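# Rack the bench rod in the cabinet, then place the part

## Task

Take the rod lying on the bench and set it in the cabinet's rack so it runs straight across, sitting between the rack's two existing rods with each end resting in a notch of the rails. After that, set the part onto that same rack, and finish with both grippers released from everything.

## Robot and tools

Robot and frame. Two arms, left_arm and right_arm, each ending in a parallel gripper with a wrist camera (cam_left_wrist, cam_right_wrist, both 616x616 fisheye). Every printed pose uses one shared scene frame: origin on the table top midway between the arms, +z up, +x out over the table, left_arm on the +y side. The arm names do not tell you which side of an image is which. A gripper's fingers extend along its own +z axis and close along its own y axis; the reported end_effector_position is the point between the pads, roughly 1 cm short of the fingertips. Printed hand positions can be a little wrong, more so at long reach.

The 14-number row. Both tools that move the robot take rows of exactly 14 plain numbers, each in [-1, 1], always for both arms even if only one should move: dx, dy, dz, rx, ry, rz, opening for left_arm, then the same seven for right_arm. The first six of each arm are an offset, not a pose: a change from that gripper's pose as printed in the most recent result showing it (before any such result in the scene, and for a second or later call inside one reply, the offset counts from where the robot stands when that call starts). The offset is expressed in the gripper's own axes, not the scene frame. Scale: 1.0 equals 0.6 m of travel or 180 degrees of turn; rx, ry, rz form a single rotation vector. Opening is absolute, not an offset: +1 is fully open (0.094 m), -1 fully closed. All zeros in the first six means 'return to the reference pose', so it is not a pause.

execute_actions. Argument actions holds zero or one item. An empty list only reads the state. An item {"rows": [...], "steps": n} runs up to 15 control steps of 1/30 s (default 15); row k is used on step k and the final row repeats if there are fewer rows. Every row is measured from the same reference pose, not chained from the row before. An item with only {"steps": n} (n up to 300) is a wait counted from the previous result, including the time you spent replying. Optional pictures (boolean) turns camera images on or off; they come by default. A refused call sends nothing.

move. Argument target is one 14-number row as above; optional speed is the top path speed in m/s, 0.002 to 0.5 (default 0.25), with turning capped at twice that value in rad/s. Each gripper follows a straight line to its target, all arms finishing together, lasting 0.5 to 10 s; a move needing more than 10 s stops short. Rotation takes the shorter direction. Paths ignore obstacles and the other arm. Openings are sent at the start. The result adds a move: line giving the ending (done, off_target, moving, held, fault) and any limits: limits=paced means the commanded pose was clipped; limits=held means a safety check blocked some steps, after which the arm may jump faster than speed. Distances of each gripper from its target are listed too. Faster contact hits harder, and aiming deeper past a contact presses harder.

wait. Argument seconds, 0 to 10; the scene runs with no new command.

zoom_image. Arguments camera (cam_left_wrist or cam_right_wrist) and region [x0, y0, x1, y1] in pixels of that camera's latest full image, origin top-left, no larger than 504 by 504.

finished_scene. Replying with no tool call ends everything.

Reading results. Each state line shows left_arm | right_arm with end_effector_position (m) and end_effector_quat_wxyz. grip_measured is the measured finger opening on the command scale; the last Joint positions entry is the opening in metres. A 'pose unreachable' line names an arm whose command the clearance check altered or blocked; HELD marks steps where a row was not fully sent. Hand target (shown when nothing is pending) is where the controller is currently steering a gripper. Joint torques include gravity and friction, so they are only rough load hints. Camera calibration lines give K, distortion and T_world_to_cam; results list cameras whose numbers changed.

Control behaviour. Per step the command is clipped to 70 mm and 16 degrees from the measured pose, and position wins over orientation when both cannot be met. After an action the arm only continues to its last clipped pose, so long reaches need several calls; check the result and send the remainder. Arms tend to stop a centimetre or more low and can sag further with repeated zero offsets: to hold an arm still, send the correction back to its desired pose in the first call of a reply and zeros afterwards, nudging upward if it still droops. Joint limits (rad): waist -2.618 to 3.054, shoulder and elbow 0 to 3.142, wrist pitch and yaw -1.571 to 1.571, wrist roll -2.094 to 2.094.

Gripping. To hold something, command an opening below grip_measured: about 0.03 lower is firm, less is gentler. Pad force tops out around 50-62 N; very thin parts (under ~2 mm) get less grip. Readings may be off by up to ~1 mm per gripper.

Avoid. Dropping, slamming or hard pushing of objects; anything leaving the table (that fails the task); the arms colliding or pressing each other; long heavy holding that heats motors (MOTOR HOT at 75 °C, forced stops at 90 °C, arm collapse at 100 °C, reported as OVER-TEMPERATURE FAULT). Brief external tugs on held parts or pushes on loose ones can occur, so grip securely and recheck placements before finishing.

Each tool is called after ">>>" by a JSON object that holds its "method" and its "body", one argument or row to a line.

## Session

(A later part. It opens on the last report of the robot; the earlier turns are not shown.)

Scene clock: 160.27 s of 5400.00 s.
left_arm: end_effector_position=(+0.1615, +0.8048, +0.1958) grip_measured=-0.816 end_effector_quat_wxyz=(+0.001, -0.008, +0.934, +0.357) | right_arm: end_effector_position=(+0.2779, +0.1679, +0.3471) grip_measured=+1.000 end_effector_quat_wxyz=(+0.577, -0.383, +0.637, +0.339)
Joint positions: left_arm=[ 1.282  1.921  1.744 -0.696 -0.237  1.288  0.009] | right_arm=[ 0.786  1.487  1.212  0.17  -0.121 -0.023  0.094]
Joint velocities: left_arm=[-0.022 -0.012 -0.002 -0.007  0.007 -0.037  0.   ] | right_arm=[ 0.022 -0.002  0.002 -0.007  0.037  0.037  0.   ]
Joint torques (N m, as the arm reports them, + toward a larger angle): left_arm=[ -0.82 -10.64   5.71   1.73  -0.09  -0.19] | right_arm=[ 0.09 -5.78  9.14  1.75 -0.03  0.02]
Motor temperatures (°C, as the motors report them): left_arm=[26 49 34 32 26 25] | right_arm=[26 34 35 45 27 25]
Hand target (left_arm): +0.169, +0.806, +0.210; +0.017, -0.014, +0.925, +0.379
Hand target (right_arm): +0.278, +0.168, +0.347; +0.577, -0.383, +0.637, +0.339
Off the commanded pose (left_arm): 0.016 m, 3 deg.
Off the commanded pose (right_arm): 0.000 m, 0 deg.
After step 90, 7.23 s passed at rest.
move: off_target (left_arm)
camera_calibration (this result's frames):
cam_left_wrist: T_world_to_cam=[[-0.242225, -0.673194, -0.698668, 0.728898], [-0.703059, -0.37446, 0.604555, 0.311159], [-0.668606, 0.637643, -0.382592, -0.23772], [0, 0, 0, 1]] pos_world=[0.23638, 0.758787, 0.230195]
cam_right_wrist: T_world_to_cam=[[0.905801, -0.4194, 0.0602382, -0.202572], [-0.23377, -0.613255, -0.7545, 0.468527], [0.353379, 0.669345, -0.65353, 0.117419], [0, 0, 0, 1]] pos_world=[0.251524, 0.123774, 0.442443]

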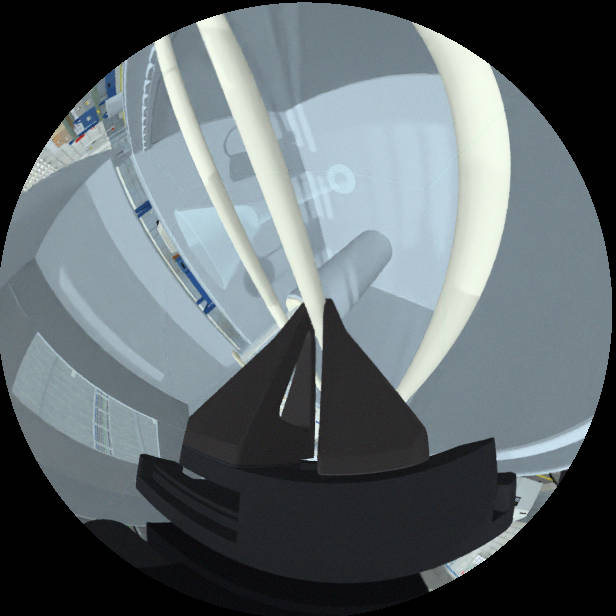

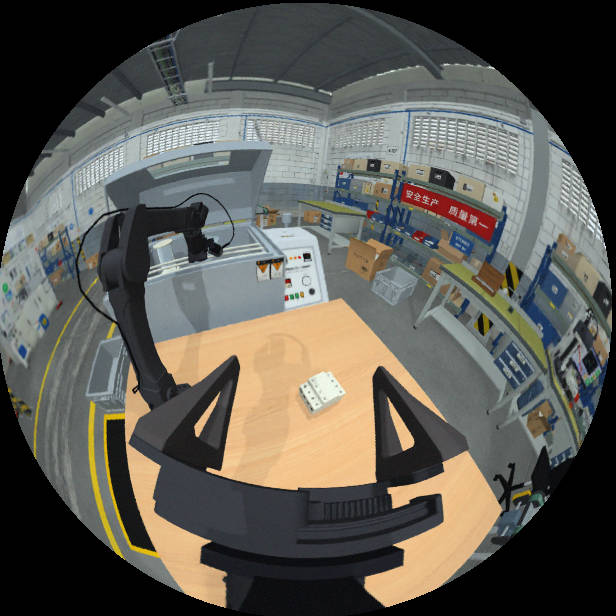

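Contact reached (z stopped, torque fell). Release.

>>> {"method": "move", "body": {
  "target": [-0.0125,0.021,-0.02,-0.016,-0.007,-0.009,-0.5, 0,0,0,0,0,0,1],
  "speed": 0.01
}}

>>> {"method": "move", "body": {
  "target": [0,0.06,-0.24,0,0,0,-0.5, 0,0,0,0,0,0,1],
  "speed": 0.06
}}

Scene clock: 169.77 s of 5400.00 s.
left_arm: end_effector_position=(+0.1621, +0.8061, +0.1970) grip_measured=-0.502 end_effector_quat_wxyz=(+0.004, -0.014, +0.933, +0.361) | right_arm: end_effector_position=(+0.2779, +0.1679, +0.3471) grip_measured=+1.000 end_effector_quat_wxyz=(+0.577, -0.383, +0.637, +0.339)
Joint positions: left_arm=[ 1.282  1.921  1.744 -0.688 -0.237  1.275  0.023] | right_arm=[ 0.786  1.487  1.212  0.17  -0.121 -0.023  0.094]
Joint velocities: left_arm=[ 0.007  0.012  0.002 -0.007  0.007 -0.007 -0.001] | right_arm=[-0.007  0.007 -0.017 -0.007  0.007  0.051  0.   ]
Joint torques (N m, as the arm reports them, + toward a larger angle): left_arm=[ -1.   -10.75   6.6    1.58  -0.15  -0.12] | right_arm=[-0.03 -5.76  8.98  1.77 -0.02  0.01]
Motor temperatures (°C, as the motors report them): left_arm=[26 49 34 32 26 25] | right_arm=[26 34 36 45 27 25]
Hand target (left_arm): +0.169, +0.806, +0.213; +0.016, -0.016, +0.925, +0.380
Hand target (right_arm): +0.278, +0.168, +0.347; +0.577, -0.383, +0.637, +0.339
Off the commanded pose (left_arm): 0.018 m, 3 deg.
Off the commanded pose (right_arm): 0.000 m, 0 deg.
After step 90, 3.20 s passed at rest.
move: off_target (left_arm)
camera_calibration (this result's frames):
cam_left_wrist: T_world_to_cam=[[-0.228799, -0.670182, -0.70605, 0.727613], [-0.706245, -0.384892, 0.594202, 0.322359], [-0.669977, 0.634597, -0.38525, -0.23442], [0, 0, 0, 1]] pos_world=[0.237086, 0.760469, 0.231874]
cam_right_wrist: T_world_to_cam=[[0.905801, -0.4194, 0.0602382, -0.202572], [-0.23377, -0.613255, -0.7545, 0.468527], [0.353379, 0.669345, -0.65353, 0.117419], [0, 0, 0, 1]] pos_world=[0.251524, 0.123774, 0.442443]

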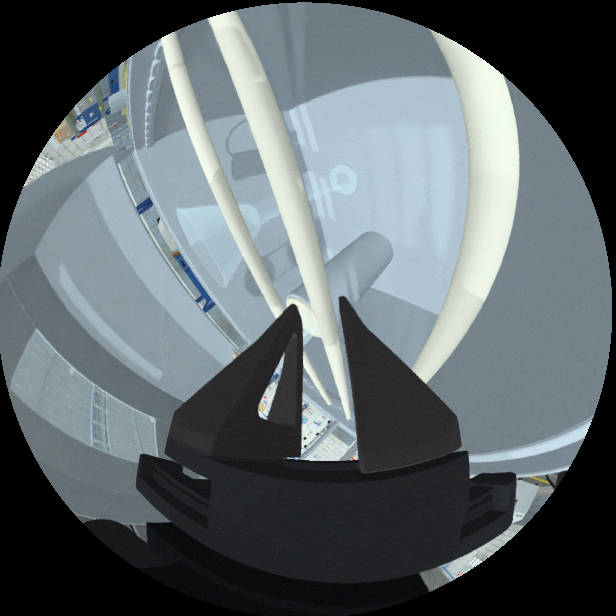

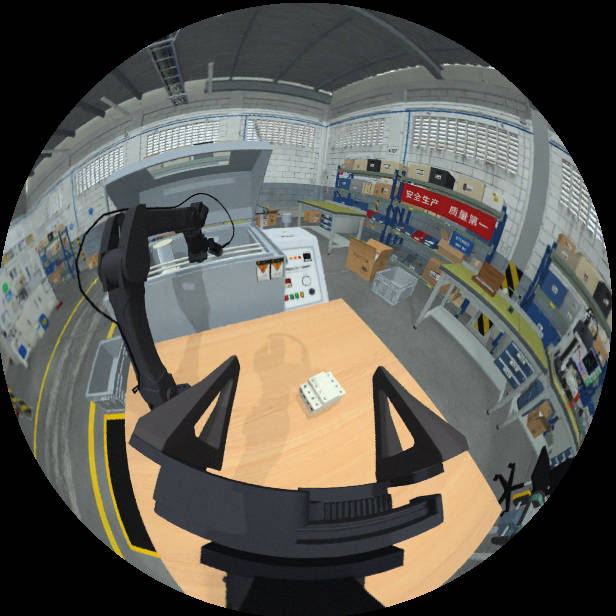

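Scene clock: 172.77 s of 5400.00 s.
left_arm: end_effector_position=(+0.1628, +0.7411, +0.3125) grip_measured=-0.502 end_effector_quat_wxyz=(-0.001, -0.010, +0.937, +0.348) | right_arm: end_effector_position=(+0.2779, +0.1679, +0.3471) grip_measured=+1.000 end_effector_quat_wxyz=(+0.577, -0.383, +0.637, +0.339)
Joint positions: left_arm=[ 1.216  1.848  2.151 -1.21  -0.277  1.227  0.023] | right_arm=[ 0.786  1.487  1.212  0.17  -0.121 -0.023  0.094]
Joint velocities: left_arm=[-0.002  0.007 -0.002  0.037  0.037  0.022  0.   ] | right_arm=[-0.002 -0.002 -0.012 -0.037  0.037 -0.081  0.   ]
Joint torques (N m, as the arm reports them, + toward a larger angle): left_arm=[-0.8  -8.76  7.66  1.24 -0.24 -0.12] | right_arm=[ 0.05 -5.7   9.12  1.74  0.02  0.02]
Motor temperatures (°C, as the motors report them): left_arm=[26 49 34 32 26 25] | right_arm=[26 34 36 45 27 25]
Hand target (left_arm): +0.164, +0.735, +0.327; +0.005, -0.014, +0.933, +0.360
Hand target (right_arm): +0.278, +0.168, +0.347; +0.577, -0.383, +0.637, +0.339
Off the commanded pose (left_arm): 0.016 m, 2 deg.
Off the commanded pose (right_arm): 0.000 m, 0 deg.
move: off_target (left_arm)
camera_calibration (this result's frames):
cam_left_wrist: T_world_to_cam=[[-0.239833, -0.688002, -0.684933, 0.774086], [-0.69977, -0.366511, 0.613182, 0.208583], [-0.672906, 0.626357, -0.393542, -0.13912], [0, 0, 0, 1]] pos_world=[0.237998, 0.69616, 0.347548]
cam_right_wrist: T_world_to_cam=[[0.905801, -0.4194, 0.0602382, -0.202572], [-0.23377, -0.613255, -0.7545, 0.468527], [0.353379, 0.669345, -0.65353, 0.117419], [0, 0, 0, 1]] pos_world=[0.251524, 0.123774, 0.442443]

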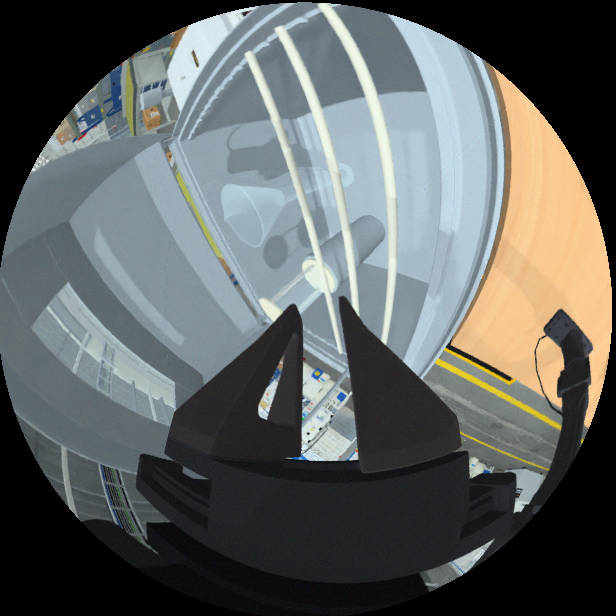

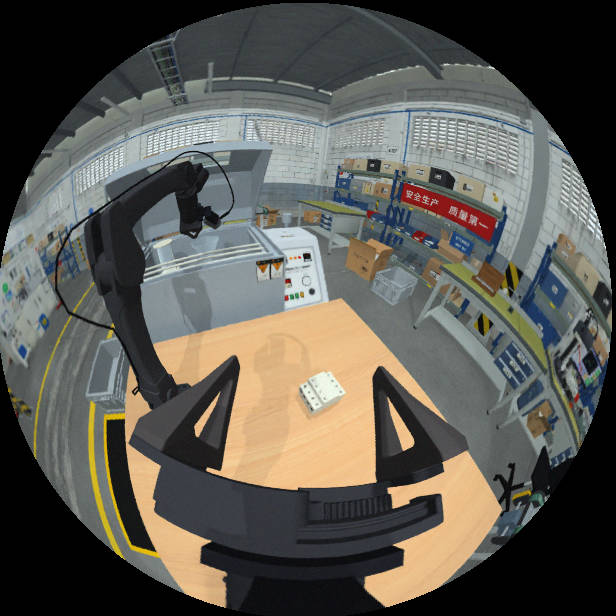

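>>> {"method": "zoom_image", "body": {
  "camera": "cam_left_wrist",
  "region": [200,0,360,100]
}}

>>> {"method": "zoom_image", "body": {
  "camera": "cam_right_wrist",
  "region": [130,225,290,305]
}}

>>> {"method": "zoom_image", "body": {
  "camera": "cam_right_wrist",
  "region": [280,360,360,420]
}}

Region (200, 0, 360, 100) of cam_left_wrist's 616x616 image, scaled by 3.150, with more detail than that image has; it fills the top 315 rows of this view, and the rest is white.

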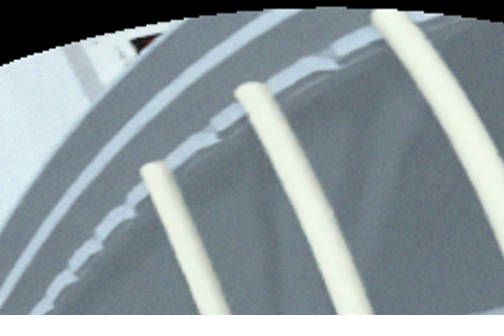

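Region (130, 225, 290, 305) of cam_right_wrist's 616x616 image, scaled by 3.150, with more detail than that image has.

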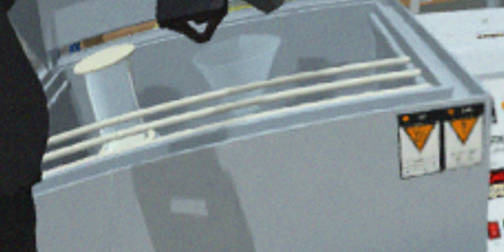

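Region (280, 360, 360, 420) of cam_right_wrist's 616x616 image, scaled by 6.300, with more detail than that image has; it fills the top 378 rows of this view, and the rest is white.

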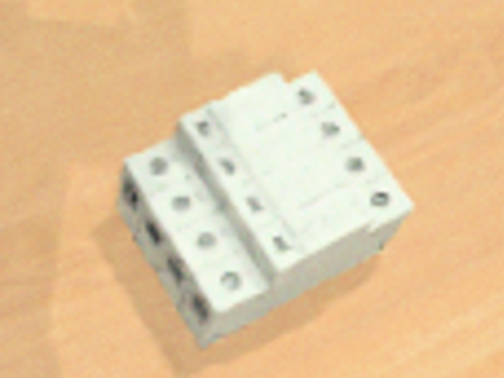

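>>> {"method": "move", "body": {
  "target": [-0.185,-0.406,-0.278,0.217,-0.182,-0.075,1, 0,-0.2,-0.7,0.33,0,0,1],
  "speed": 0.2
}}

Scene clock: 232.90 s of 5400.00 s.
left_arm: end_effector_position=(+0.2741, +0.4543, +0.2713) grip_measured=+1.000 end_effector_quat_wxyz=(+0.277, -0.030, +0.960, -0.004) | right_arm: end_effector_position=(+0.1906, -0.2546, +0.3819) grip_measured=+1.000 end_effector_quat_wxyz=(+0.687, -0.011, +0.724, -0.051)
Joint positions: left_arm=[ 0.822  1.342  1.554 -1.347  0.368  0.613  0.094] | right_arm=[ 0.403  0.334  0.947 -0.674  0.624 -0.053  0.094]
Joint velocities: left_arm=[ 0.012 -0.017  0.002 -0.007 -0.022 -0.037  0.   ] | right_arm=[-0.164  0.012 -0.002 -0.007 -0.183 -0.095  0.   ]
Joint torques (N m, as the arm reports them, + toward a larger angle): left_arm=[-0.8  -5.09  4.81  1.27  0.39 -0.04] | right_arm=[-0.95  3.19  8.46  1.4  -0.05 -0.1 ]
Motor temperatures (°C, as the motors report them): left_arm=[26 46 35 30 26 25] | right_arm=[26 34 36 45 27 25]
Hand target (left_arm): +0.277, +0.449, +0.279; +0.297, -0.024, +0.955, -0.001
Hand target (right_arm): +0.184, -0.257, +0.389; +0.693, -0.014, +0.719, -0.047
Off the commanded pose (left_arm): 0.012 m, 3 deg.
Off the commanded pose (right_arm): 0.013 m, 5 deg.
After step 90, 53.97 s passed at rest.
move: off_target (left_arm, right_arm)
camera_calibration (this result's frames):
cam_left_wrist: T_world_to_cam=[[-0.124963, -0.976688, -0.174542, 0.53649], [-0.973449, 0.0866888, 0.211855, 0.18459], [-0.191785, 0.196382, -0.961589, 0.316856], [0, 0, 0, 1]] pos_world=[0.307499, 0.445757, 0.359219]
cam_right_wrist: T_world_to_cam=[[0.00780156, -0.98994, 0.14127, -0.307767], [-0.615858, -0.116058, -0.779262, 0.424184], [0.787818, -0.0809226, -0.610568, 0.163626], [0, 0, 0, 1]] pos_world=[0.134731, -0.2422, 0.473933]

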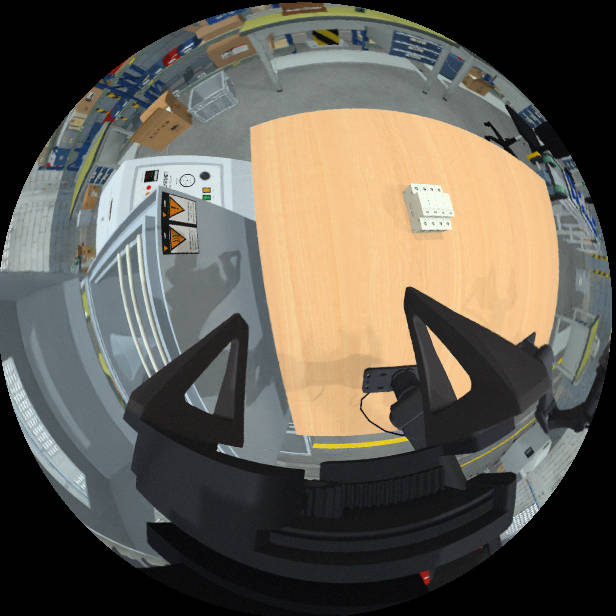

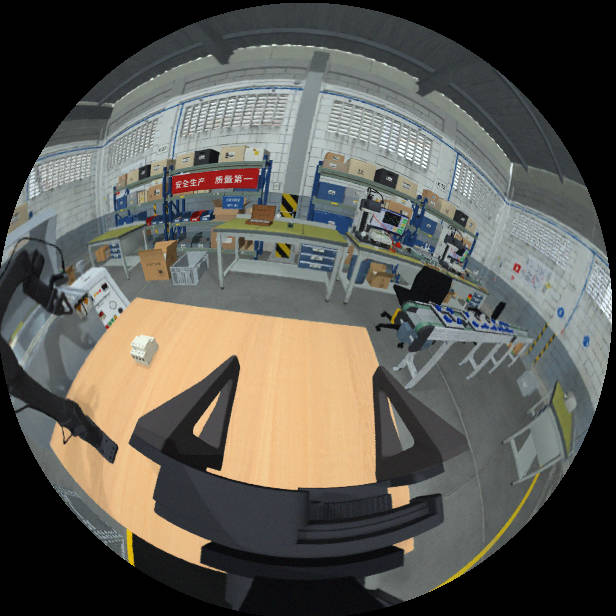

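>>> {"method": "move", "body": {
  "target": [0.0585,-0.351,0.215,-0.004,-0.026,0.008,1, 0,0,0,0,0,0,1],
  "speed": 0.2
}}

Scene clock: 255.60 s of 5400.00 s.
left_arm: end_effector_position=(+0.3163, +0.2470, +0.1446) grip_measured=+1.000 end_effector_quat_wxyz=(+0.303, -0.019, +0.953, -0.002) | right_arm: end_effector_position=(+0.1908, -0.2523, +0.3817) grip_measured=+1.000 end_effector_quat_wxyz=(+0.687, -0.015, +0.725, -0.046)
Joint positions: left_arm=[-0.234  1.133  0.856 -0.7   -0.178 -0.284  0.094] | right_arm=[ 0.393  0.334  0.947 -0.674  0.602 -0.054  0.094]
Joint velocities: left_arm=[-0.027  0.002 -0.002  0.007 -0.081 -0.022  0.   ] | right_arm=[ 0.002 -0.012 -0.007 -0.11  -0.066 -0.037  0.   ]
Joint torques (N m, as the arm reports them, + toward a larger angle): left_arm=[-0.87 -1.57  6.12  1.49 -0.25 -0.09] | right_arm=[-0.43  3.97  6.35  1.63  0.11  0.03]
Motor temperatures (°C, as the motors report them): left_arm=[26 43 34 31 26 25] | right_arm=[26 32 35 44 27 25]
Hand target (left_arm): +0.320, +0.244, +0.145; +0.310, -0.021, +0.950, -0.001
Hand target (right_arm): +0.191, -0.255, +0.382; +0.687, -0.011, +0.724, -0.051
Off the commanded pose (left_arm): 0.010 m, 2 deg.
Off the commanded pose (right_arm): 0.002 m, 1 deg.
After step 90, 17.73 s passed at rest.
move: done
camera_calibration (this result's frames):
cam_left_wrist: T_world_to_cam=[[-0.13344, -0.972251, -0.192152, 0.321261], [-0.98172, 0.103123, 0.159975, 0.276547], [-0.13572, 0.209987, -0.968238, 0.223664], [0, 0, 0, 1]] pos_world=[0.344717, 0.236861, 0.23405]
cam_right_wrist: T_world_to_cam=[[0.0207914, -0.989784, 0.14105, -0.307858], [-0.615158, -0.123879, -0.77861, 0.42201], [0.788129, -0.0705798, -0.61145, 0.166438], [0, 0, 0, 1]] pos_world=[0.134829, -0.240687, 0.473773]

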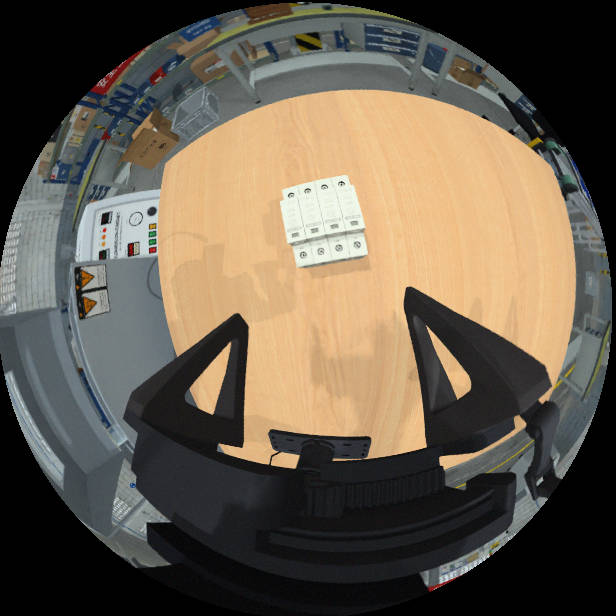

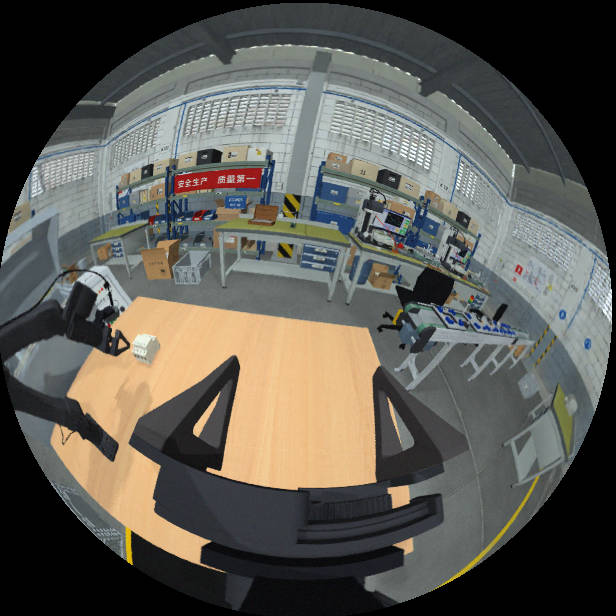

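>>> {"method": "zoom_image", "body": {
  "camera": "cam_left_wrist",
  "region": [260,160,400,280]
}}

Region (260, 160, 400, 280) of cam_left_wrist's 616x616 image, scaled by 3.600, with more detail than that image has; it fills the top 432 rows of this view, and the rest is white.

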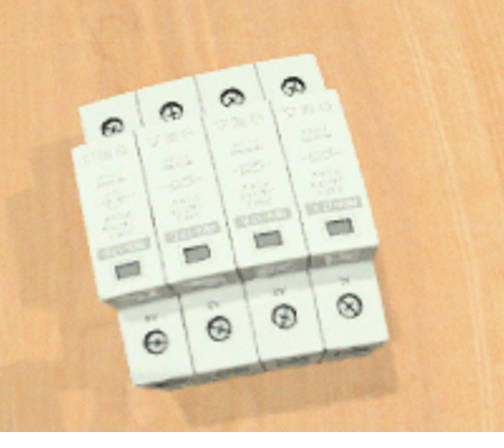

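>>> {"method": "move", "body": {
  "target": [-0.027,-0.014,0.143,0,-0.005,0.002,1, 0,0,0,0,0,0,1],
  "speed": 0.08
}}

Scene clock: 298.23 s of 5400.00 s.
left_arm: end_effector_position=(+0.3757, +0.2391, +0.0840) grip_measured=+1.000 end_effector_quat_wxyz=(+0.304, -0.014, +0.952, +0.001) | right_arm: end_effector_position=(+0.1908, -0.2523, +0.3817) grip_measured=+1.000 end_effector_quat_wxyz=(+0.687, -0.015, +0.725, -0.046)
Joint positions: left_arm=[-0.198  1.435  0.818 -0.353 -0.161 -0.242  0.094] | right_arm=[ 0.393  0.334  0.947 -0.674  0.602 -0.054  0.094]
Joint velocities: left_arm=[-0.007 -0.032  0.002 -0.022 -0.037  0.007  0.   ] | right_arm=[ 0.002 -0.007  0.007 -0.007 -0.037 -0.081  0.   ]
Joint torques (N m, as the arm reports them, + toward a larger angle): left_arm=[ 0.71 -4.04  5.63  1.53 -0.04  0.07] | right_arm=[-0.04  4.14  6.36  1.59 -0.03  0.  ]
Motor temperatures (°C, as the motors report them): left_arm=[26 40 34 32 26 25] | right_arm=[26 31 34 45 27 25]
Hand target (left_arm): +0.380, +0.241, +0.084; +0.311, -0.016, +0.950, -0.001
Hand target (right_arm): +0.191, -0.252, +0.382; +0.687, -0.015, +0.725, -0.046
Off the commanded pose (left_arm): 0.004 m, 1 deg.
Off the commanded pose (right_arm): 0.000 m, 0 deg.
After step 90, 38.00 s passed at rest.
move: done
camera_calibration (this result's frames):
cam_left_wrist: T_world_to_cam=[[-0.140388, -0.969489, -0.200955, 0.312564], [-0.981275, 0.109208, 0.158658, 0.343878], [-0.131872, 0.219466, -0.966667, 0.170903], [0, 0, 0, 1]] pos_world=[0.403856, 0.227966, 0.173459]
cam_right_wrist: T_world_to_cam=[[0.0207914, -0.989784, 0.14105, -0.307858], [-0.615158, -0.123879, -0.77861, 0.42201], [0.788129, -0.0705798, -0.61145, 0.166438], [0, 0, 0, 1]] pos_world=[0.134829, -0.240687, 0.473773]

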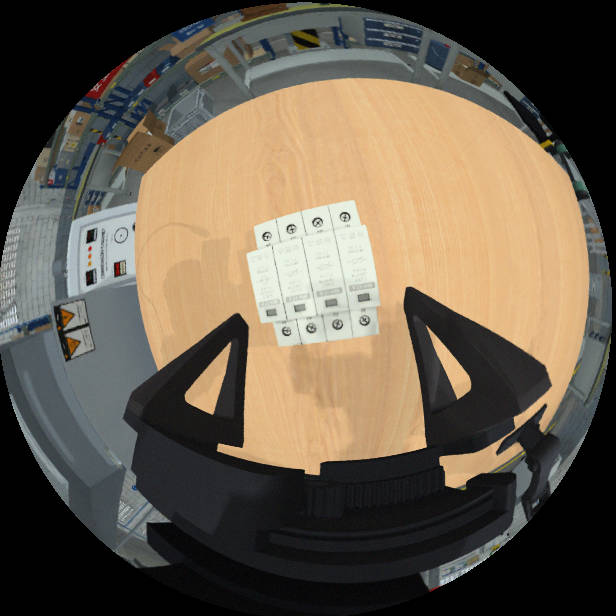

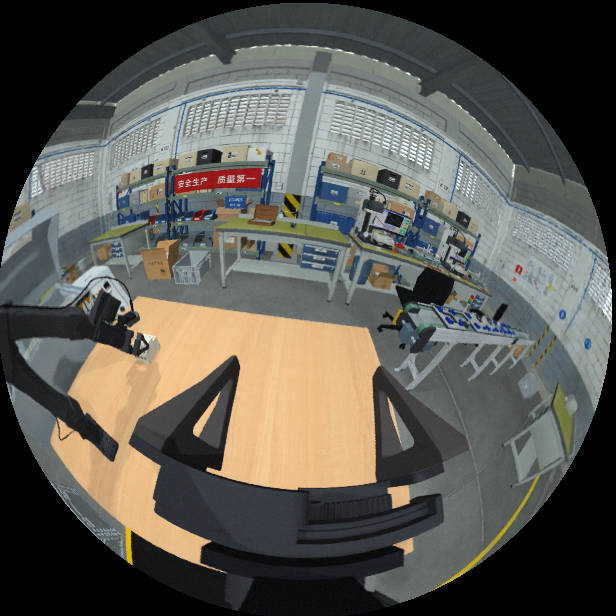

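>>> {"method": "move", "body": {
  "target": [-0.0085,0.009,0.098,-0.003,-0.005,-0.003,1, 0,0,0,0,0,0,1],
  "speed": 0.04
}}

Scene clock: 316.30 s of 5400.00 s.
left_arm: end_effector_position=(+0.4083, +0.2443, +0.0374) grip_measured=+1.000 end_effector_quat_wxyz=(+0.303, -0.018, +0.953, +0.007) | right_arm: end_effector_position=(+0.1908, -0.2523, +0.3817) grip_measured=+1.000 end_effector_quat_wxyz=(+0.687, -0.015, +0.725, -0.046)
Joint positions: left_arm=[-0.159  1.65   0.818 -0.139 -0.152 -0.214  0.094] | right_arm=[ 0.393  0.334  0.947 -0.674  0.602 -0.054  0.094]
Joint velocities: left_arm=[-0.012 -0.012 -0.022  0.022 -0.037 -0.007  0.   ] | right_arm=[-0.007 -0.012  0.007 -0.022 -0.022  0.037  0.   ]
Joint torques (N m, as the arm reports them, + toward a larger angle): left_arm=[ 0.65 -5.35  5.6   1.52 -0.08  0.07] | right_arm=[0.07 4.24 6.45 1.58 0.04 0.01]
Motor temperatures (°C, as the motors report them): left_arm=[26 41 34 32 26 25] | right_arm=[26 31 34 45 27 25]
Hand target (left_arm): +0.414, +0.246, +0.039; +0.312, -0.020, +0.950, +0.004
Hand target (right_arm): +0.191, -0.252, +0.382; +0.687, -0.015, +0.725, -0.046
Off the commanded pose (left_arm): 0.006 m, 1 deg.
Off the commanded pose (right_arm): 0.000 m, 0 deg.
After step 90, 13.13 s passed at rest.
move: done
camera_calibration (this result's frames):
cam_left_wrist: T_world_to_cam=[[-0.130764, -0.969112, -0.209099, 0.309071], [-0.981921, 0.0974819, 0.162261, 0.385658], [-0.136866, 0.226536, -0.964339, 0.129234], [0, 0, 0, 1]] pos_world=[0.436789, 0.232654, 0.126674]
cam_right_wrist: T_world_to_cam=[[0.0207914, -0.989784, 0.14105, -0.307858], [-0.615158, -0.123879, -0.77861, 0.42201], [0.788129, -0.0705798, -0.61145, 0.166438], [0, 0, 0, 1]] pos_world=[0.134829, -0.240687, 0.473773]

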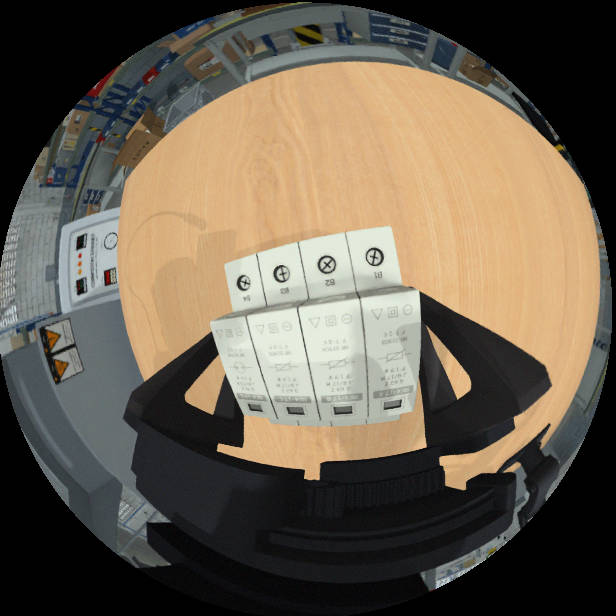

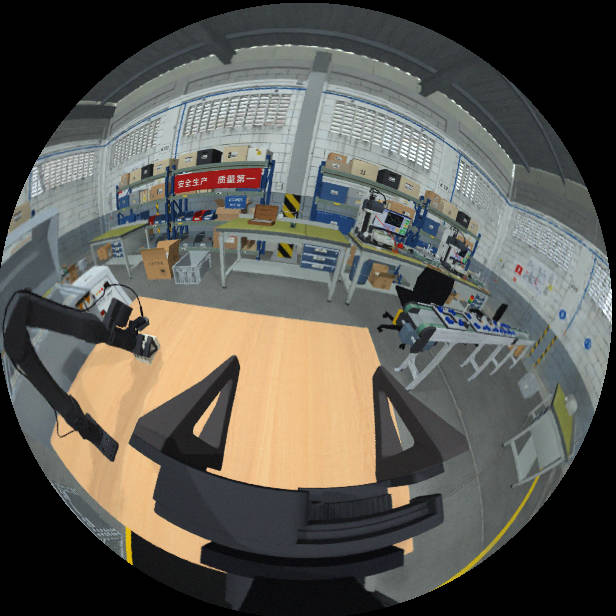

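>>> {"method": "move", "body": {
  "target": [-0.009,0.002,0.003,0,-0.005,0,0.45, 0,0,0,0,0,0,1],
  "speed": 0.02
}}

Scene clock: 321.23 s of 5400.00 s.
left_arm: end_effector_position=(+0.4084, +0.2435, +0.0375) grip_measured=+0.529 end_effector_quat_wxyz=(+0.303, -0.018, +0.953, +0.005) | right_arm: end_effector_position=(+0.1908, -0.2523, +0.3817) grip_measured=+1.000 end_effector_quat_wxyz=(+0.687, -0.015, +0.725, -0.046)
Joint positions: left_arm=[-0.159  1.65   0.818 -0.137 -0.148 -0.215  0.072] | right_arm=[ 0.393  0.334  0.947 -0.674  0.602 -0.054  0.094]
Joint velocities: left_arm=[-0.002  0.022  0.002 -0.037 -0.051 -0.007 -0.   ] | right_arm=[-0.017  0.007  0.002 -0.007 -0.007 -0.022  0.   ]
Joint torques (N m, as the arm reports them, + toward a larger angle): left_arm=[ 0.44 -5.24  5.83  1.47 -0.14  0.09] | right_arm=[-0.07  4.1   6.34  1.64  0.03  0.02]
Motor temperatures (°C, as the motors report them): left_arm=[26 41 34 32 26 25] | right_arm=[26 31 34 45 27 25]
Hand target (left_arm): +0.414, +0.246, +0.039; +0.311, -0.018, +0.950, +0.007
Hand target (right_arm): +0.191, -0.252, +0.382; +0.687, -0.015, +0.725, -0.046
Off the commanded pose (left_arm): 0.006 m, 1 deg.
Off the commanded pose (right_arm): 0.000 m, 0 deg.
After step 90, 1.23 s passed at rest.
move: done
camera_calibration (this result's frames):
cam_left_wrist: T_world_to_cam=[[-0.132462, -0.969605, -0.20572, 0.309094], [-0.981808, 0.0998653, 0.161492, 0.38525], [-0.13604, 0.223369, -0.965194, 0.129954], [0, 0, 0, 1]] pos_world=[0.436864, 0.232198, 0.126803]
cam_right_wrist: T_world_to_cam=[[0.0207914, -0.989784, 0.14105, -0.307858], [-0.615158, -0.123879, -0.77861, 0.42201], [0.788129, -0.0705798, -0.61145, 0.166438], [0, 0, 0, 1]] pos_world=[0.134829, -0.240687, 0.473773]

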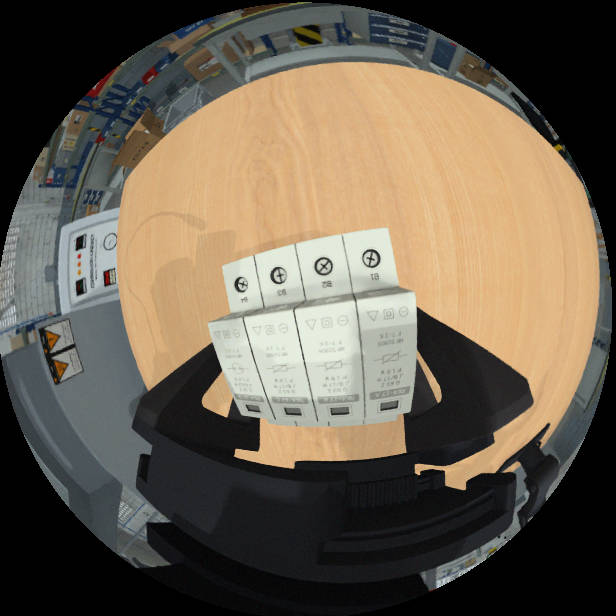

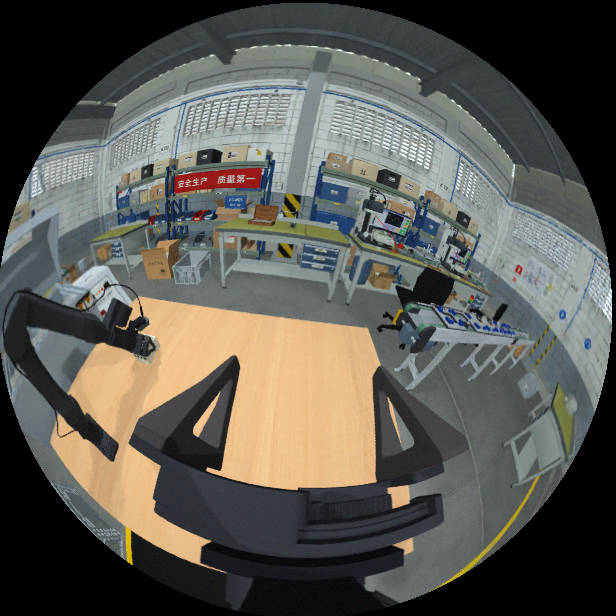

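>>> {"method": "move", "body": {
  "target": [-0.096,0,-0.136,0,-0.005,0,0.45, 0,0,0,0,0,0,1],
  "speed": 0.06
}}

>>> {"method": "move", "body": {
  "target": [0.009,0.436,-0.416,-0.281,0,-0.398,0.45, 0,0,0,0,0,0,1],
  "speed": 0.12
}}

Scene clock: 336.03 s of 5400.00 s.
left_arm: end_effector_position=(+0.3879, +0.2480, +0.1003) grip_measured=+0.529 end_effector_quat_wxyz=(+0.252, -0.014, +0.967, +0.016) | right_arm: end_effector_position=(+0.1908, -0.2523, +0.3817) grip_measured=+1.000 end_effector_quat_wxyz=(+0.687, -0.015, +0.725, -0.046)
Joint positions: left_arm=[-0.159  1.527  1.028 -0.58  -0.147 -0.216  0.072] | right_arm=[ 0.393  0.334  0.947 -0.674  0.602 -0.054  0.094]
Joint velocities: left_arm=[ 0.002 -0.007 -0.012 -0.051 -0.022 -0.11  -0.   ] | right_arm=[-0.017  0.017  0.012 -0.022  0.007 -0.022  0.   ]
Joint torques (N m, as the arm reports them, + toward a larger angle): left_arm=[-0.69 -8.57  9.66  1.46 -0.21 -0.04] | right_arm=[-0.02  4.14  6.39  1.63  0.01  0.04]
Motor temperatures (°C, as the motors report them): left_arm=[26 42 35 32 26 25] | right_arm=[26 31 34 45 27 25]
Hand target (left_arm): +0.406, +0.242, +0.138; +0.311, -0.018, +0.950, +0.004
Hand target (right_arm): +0.191, -0.252, +0.382; +0.687, -0.015, +0.725, -0.046
Off the commanded pose (left_arm): 0.043 m, 7 deg.
Off the commanded pose (right_arm): 0.000 m, 0 deg.
After step 90, 9.57 s passed at rest.
move: off_target (left_arm)
camera_calibration (this result's frames):
cam_left_wrist: T_world_to_cam=[[-0.154074, -0.965021, -0.212121, 0.331486], [-0.959012, 0.0943849, 0.267183, 0.336502], [-0.237817, 0.244593, -0.940009, 0.218438], [0, 0, 0, 1]] pos_world=[0.425731, 0.234702, 0.185741]
cam_right_wrist: T_world_to_cam=[[0.0207914, -0.989784, 0.14105, -0.307858], [-0.615158, -0.123879, -0.77861, 0.42201], [0.788129, -0.0705798, -0.61145, 0.166438], [0, 0, 0, 1]] pos_world=[0.134829, -0.240687, 0.473773]

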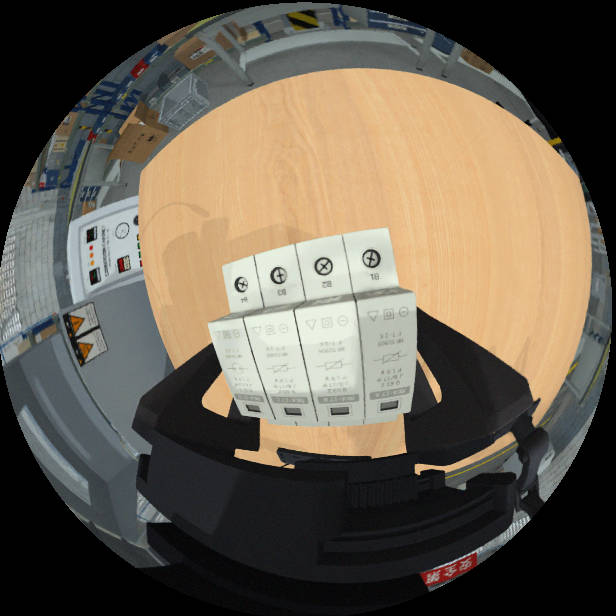

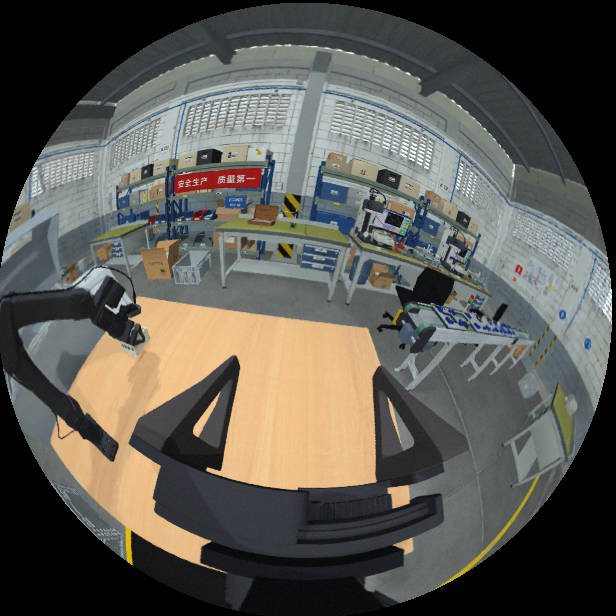

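Scene clock: 342.73 s of 5400.00 s.
left_arm: end_effector_position=(+0.2615, +0.4856, +0.3016) grip_measured=+0.529 end_effector_quat_wxyz=(-0.234, +0.626, -0.711, -0.217) | right_arm: end_effector_position=(+0.1908, -0.2523, +0.3817) grip_measured=+1.000 end_effector_quat_wxyz=(+0.687, -0.015, +0.725, -0.046)
Joint positions: left_arm=[ 0.378  1.507  1.802 -1.57  -0.587 -1.04   0.072] | right_arm=[ 0.393  0.334  0.947 -0.674  0.602 -0.054  0.094]
Joint velocities: left_arm=[ 0.007  0.002 -0.007 -0.007  0.007 -0.037 -0.   ] | right_arm=[-0.022 -0.002 -0.002 -0.007 -0.051  0.022  0.   ]
Joint torques (N m, as the arm reports them, + toward a larger angle): left_arm=[ 0.57 -5.97  8.42  0.9  -0.97 -0.09] | right_arm=[0.   4.03 6.36 1.6  0.02 0.04]
Motor temperatures (°C, as the motors report them): left_arm=[26 42 36 31 26 25] | right_arm=[26 31 34 45 27 25]
Hand target (left_arm): +0.253, +0.494, +0.325; +0.270, -0.635, +0.686, +0.230
Hand target (right_arm): +0.191, -0.252, +0.382; +0.687, -0.015, +0.725, -0.046
Off the commanded pose (left_arm): 0.026 m, 9 deg.
Off the commanded pose (right_arm): 0.000 m, 0 deg.
joint sent to its limit (left arm) — the command would take joint 4 (wrist pitch) past its lower limit, so that joint was sent only as far as its limit.
move: off_target (left_arm)
camera_calibration (this result's frames):
cam_left_wrist: T_world_to_cam=[[0.933573, -0.275966, -0.228657, -0.030011], [-0.251147, -0.958917, 0.131917, 0.506206], [-0.255668, -0.0657279, -0.964528, 0.4823], [0, 0, 0, 1]] pos_world=[0.278458, 0.508828, 0.391552]
cam_right_wrist: T_world_to_cam=[[0.0207914, -0.989784, 0.14105, -0.307858], [-0.615158, -0.123879, -0.77861, 0.42201], [0.788129, -0.0705798, -0.61145, 0.166438], [0, 0, 0, 1]] pos_world=[0.134829, -0.240687, 0.473773]

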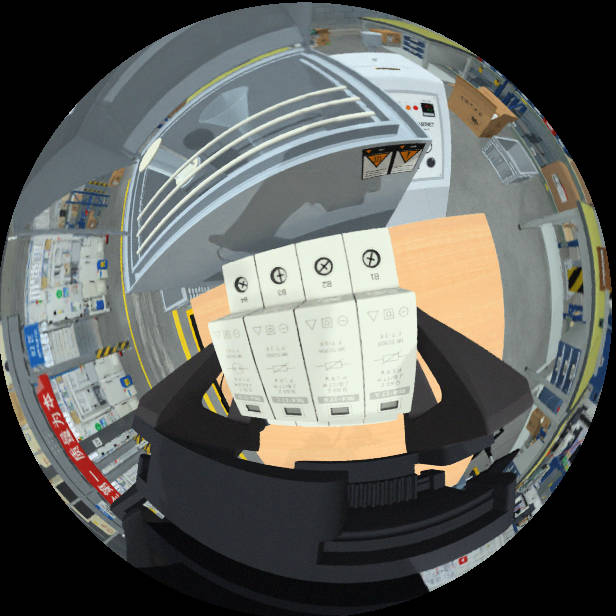

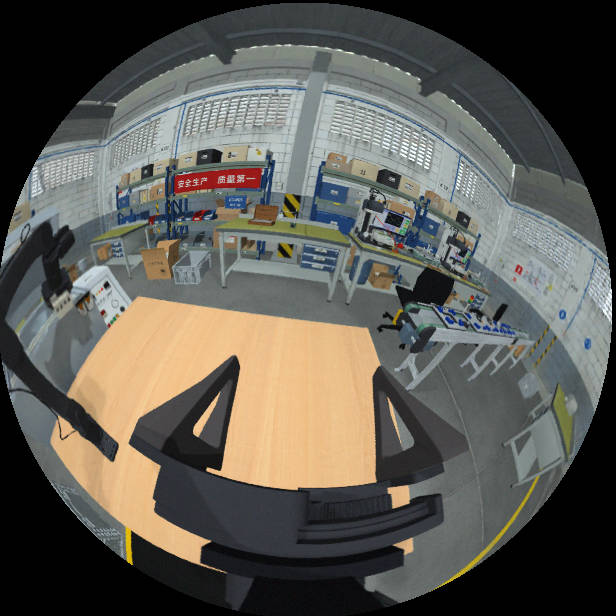

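>>> {"method": "move", "body": {
  "target": [-0.406,0.230,0.264,-0.0206,-0.021,-0.033,0.45, 0,0,0,0,0,0,1],
  "speed": 0.1
}}

Scene clock: 380.50 s of 5400.00 s.
left_arm: end_effector_position=(+0.1672, +0.7841, +0.3055) grip_measured=+0.529 end_effector_quat_wxyz=(-0.218, +0.663, -0.678, -0.231) | right_arm: end_effector_position=(+0.1908, -0.2523, +0.3817) grip_measured=+1.000 end_effector_quat_wxyz=(+0.687, -0.015, +0.725, -0.046)
Joint positions: left_arm=[ 1.258  2.256  2.824 -1.531 -0.234 -0.281  0.072] | right_arm=[ 0.393  0.334  0.947 -0.674  0.602 -0.054  0.094]
Joint velocities: left_arm=[-0.007  0.017  0.056 -0.022 -0.022 -0.022 -0.001] | right_arm=[-0.017  0.002 -0.007 -0.081 -0.037 -0.022  0.   ]
Joint torques (N m, as the arm reports them, + toward a larger angle): left_arm=[  0.3  -11.09   7.87   1.67  -0.26   0.05] | right_arm=[0.04 4.37 6.37 1.61 0.02 0.03]
Motor temperatures (°C, as the motors report them): left_arm=[26 42 37 30 27 25] | right_arm=[26 31 34 45 27 25]
Hand target (left_arm): +0.164, +0.788, +0.334; -0.257, +0.657, -0.661, -0.255
Hand target (right_arm): +0.191, -0.252, +0.382; +0.687, -0.015, +0.725, -0.046
Off the commanded pose (left_arm): 0.022 m, 4 deg.
Off the commanded pose (right_arm): 0.000 m, 0 deg.
elbow stopped short (left arm): the move would have taken joint 3 (elbow) straighter than the controller allows; a more bent joint 3 avoids this.
After step 90, 30.77 s passed at rest.
move: off_target (left_arm)
camera_calibration (this result's frames):
cam_left_wrist: T_world_to_cam=[[0.955937, -0.175245, -0.23553, 0.0606376], [-0.146104, -0.979865, 0.136078, 0.765873], [-0.254635, -0.09567, -0.962293, 0.504168], [0, 0, 0, 1]] pos_world=[0.18231, 0.809313, 0.395221]
cam_right_wrist: T_world_to_cam=[[0.0207914, -0.989784, 0.14105, -0.307858], [-0.615158, -0.123879, -0.77861, 0.42201], [0.788129, -0.0705798, -0.61145, 0.166438], [0, 0, 0, 1]] pos_world=[0.134829, -0.240687, 0.473773]

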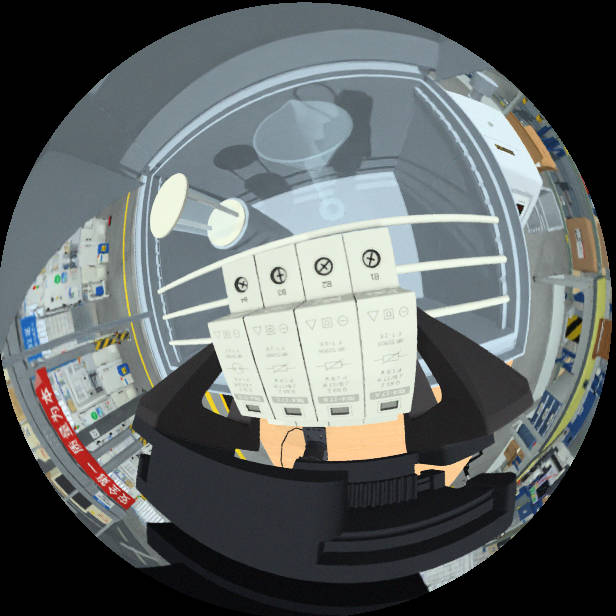

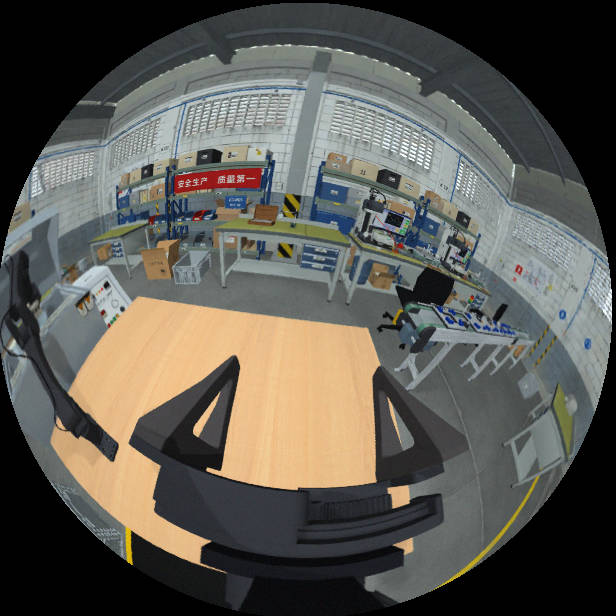

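>>> {"method": "move", "body": {
  "target": [0.0057,0.0027,0.049,0.0077,-0.0222,-0.016,0.45, 0,0,0,0,0,0,1],
  "speed": 0.03
}}

Scene clock: 408.07 s of 5400.00 s.
left_arm: end_effector_position=(+0.1677, +0.7868, +0.2350) grip_measured=+0.529 end_effector_quat_wxyz=(-0.191, +0.671, -0.686, -0.206) | right_arm: end_effector_position=(+0.1908, -0.2523, +0.3817) grip_measured=+1.000 end_effector_quat_wxyz=(+0.687, -0.015, +0.725, -0.046)
Joint positions: left_arm=[ 1.268  2.064  2.207 -1.179 -0.208 -0.287  0.072] | right_arm=[ 0.393  0.334  0.947 -0.674  0.602 -0.054  0.094]
Joint velocities: left_arm=[ 0.002 -0.007 -0.002 -0.007 -0.066 -0.022 -0.001] | right_arm=[-0.017  0.007  0.007  0.139  0.037  0.007  0.   ]
Joint torques (N m, as the arm reports them, + toward a larger angle): left_arm=[  0.68 -13.96   6.84   1.84  -0.24  -0.09] | right_arm=[-0.12  4.34  6.46  1.6   0.05  0.02]
Motor temperatures (°C, as the motors report them): left_arm=[26 49 36 32 27 25] | right_arm=[26 31 33 45 27 25]
Hand target (left_arm): +0.164, +0.796, +0.281; -0.254, +0.668, -0.657, -0.239
Hand target (right_arm): +0.191, -0.252, +0.382; +0.687, -0.015, +0.725, -0.046
Off the commanded pose (left_arm): 0.047 m, 9 deg.
Off the commanded pose (right_arm): 0.000 m, 0 deg.
After step 90, 22.47 s passed at rest.
move: off_target (left_arm)
camera_calibration (this result's frames):
cam_left_wrist: T_world_to_cam=[[0.955506, -0.191459, -0.224391, 0.0542627], [-0.144214, -0.966825, 0.210837, 0.75001], [-0.257313, -0.169096, -0.951418, 0.49236], [0, 0, 0, 1]] pos_world=[0.183004, 0.818774, 0.322487]
cam_right_wrist: T_world_to_cam=[[0.0207914, -0.989784, 0.14105, -0.307858], [-0.615158, -0.123879, -0.77861, 0.42201], [0.788129, -0.0705798, -0.61145, 0.166438], [0, 0, 0, 1]] pos_world=[0.134829, -0.240687, 0.473773]

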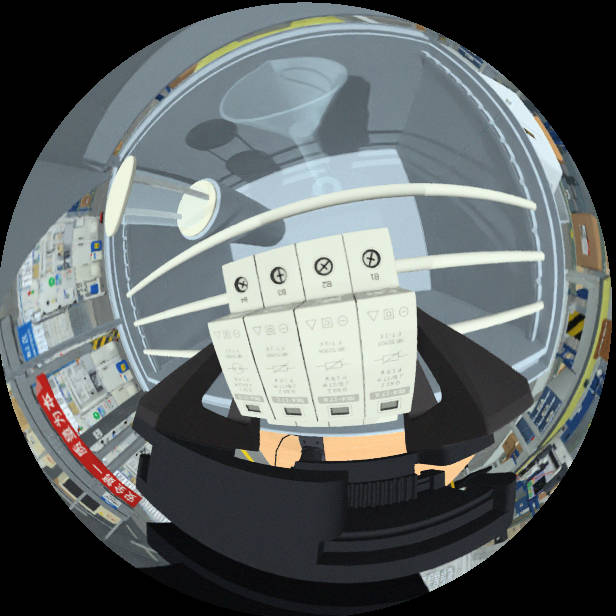

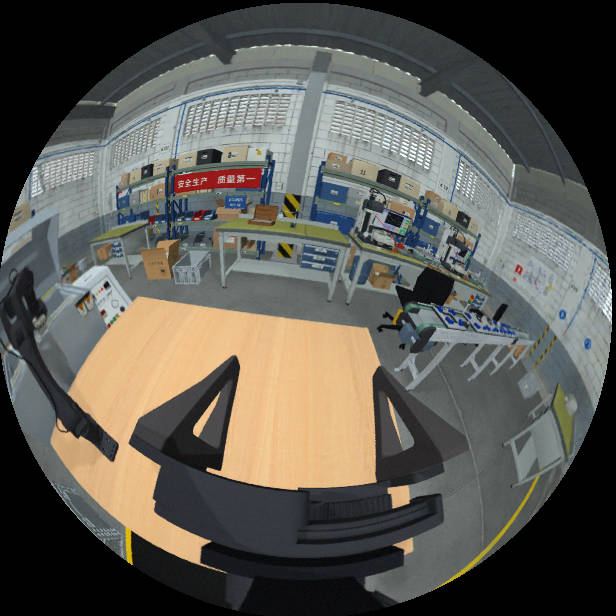

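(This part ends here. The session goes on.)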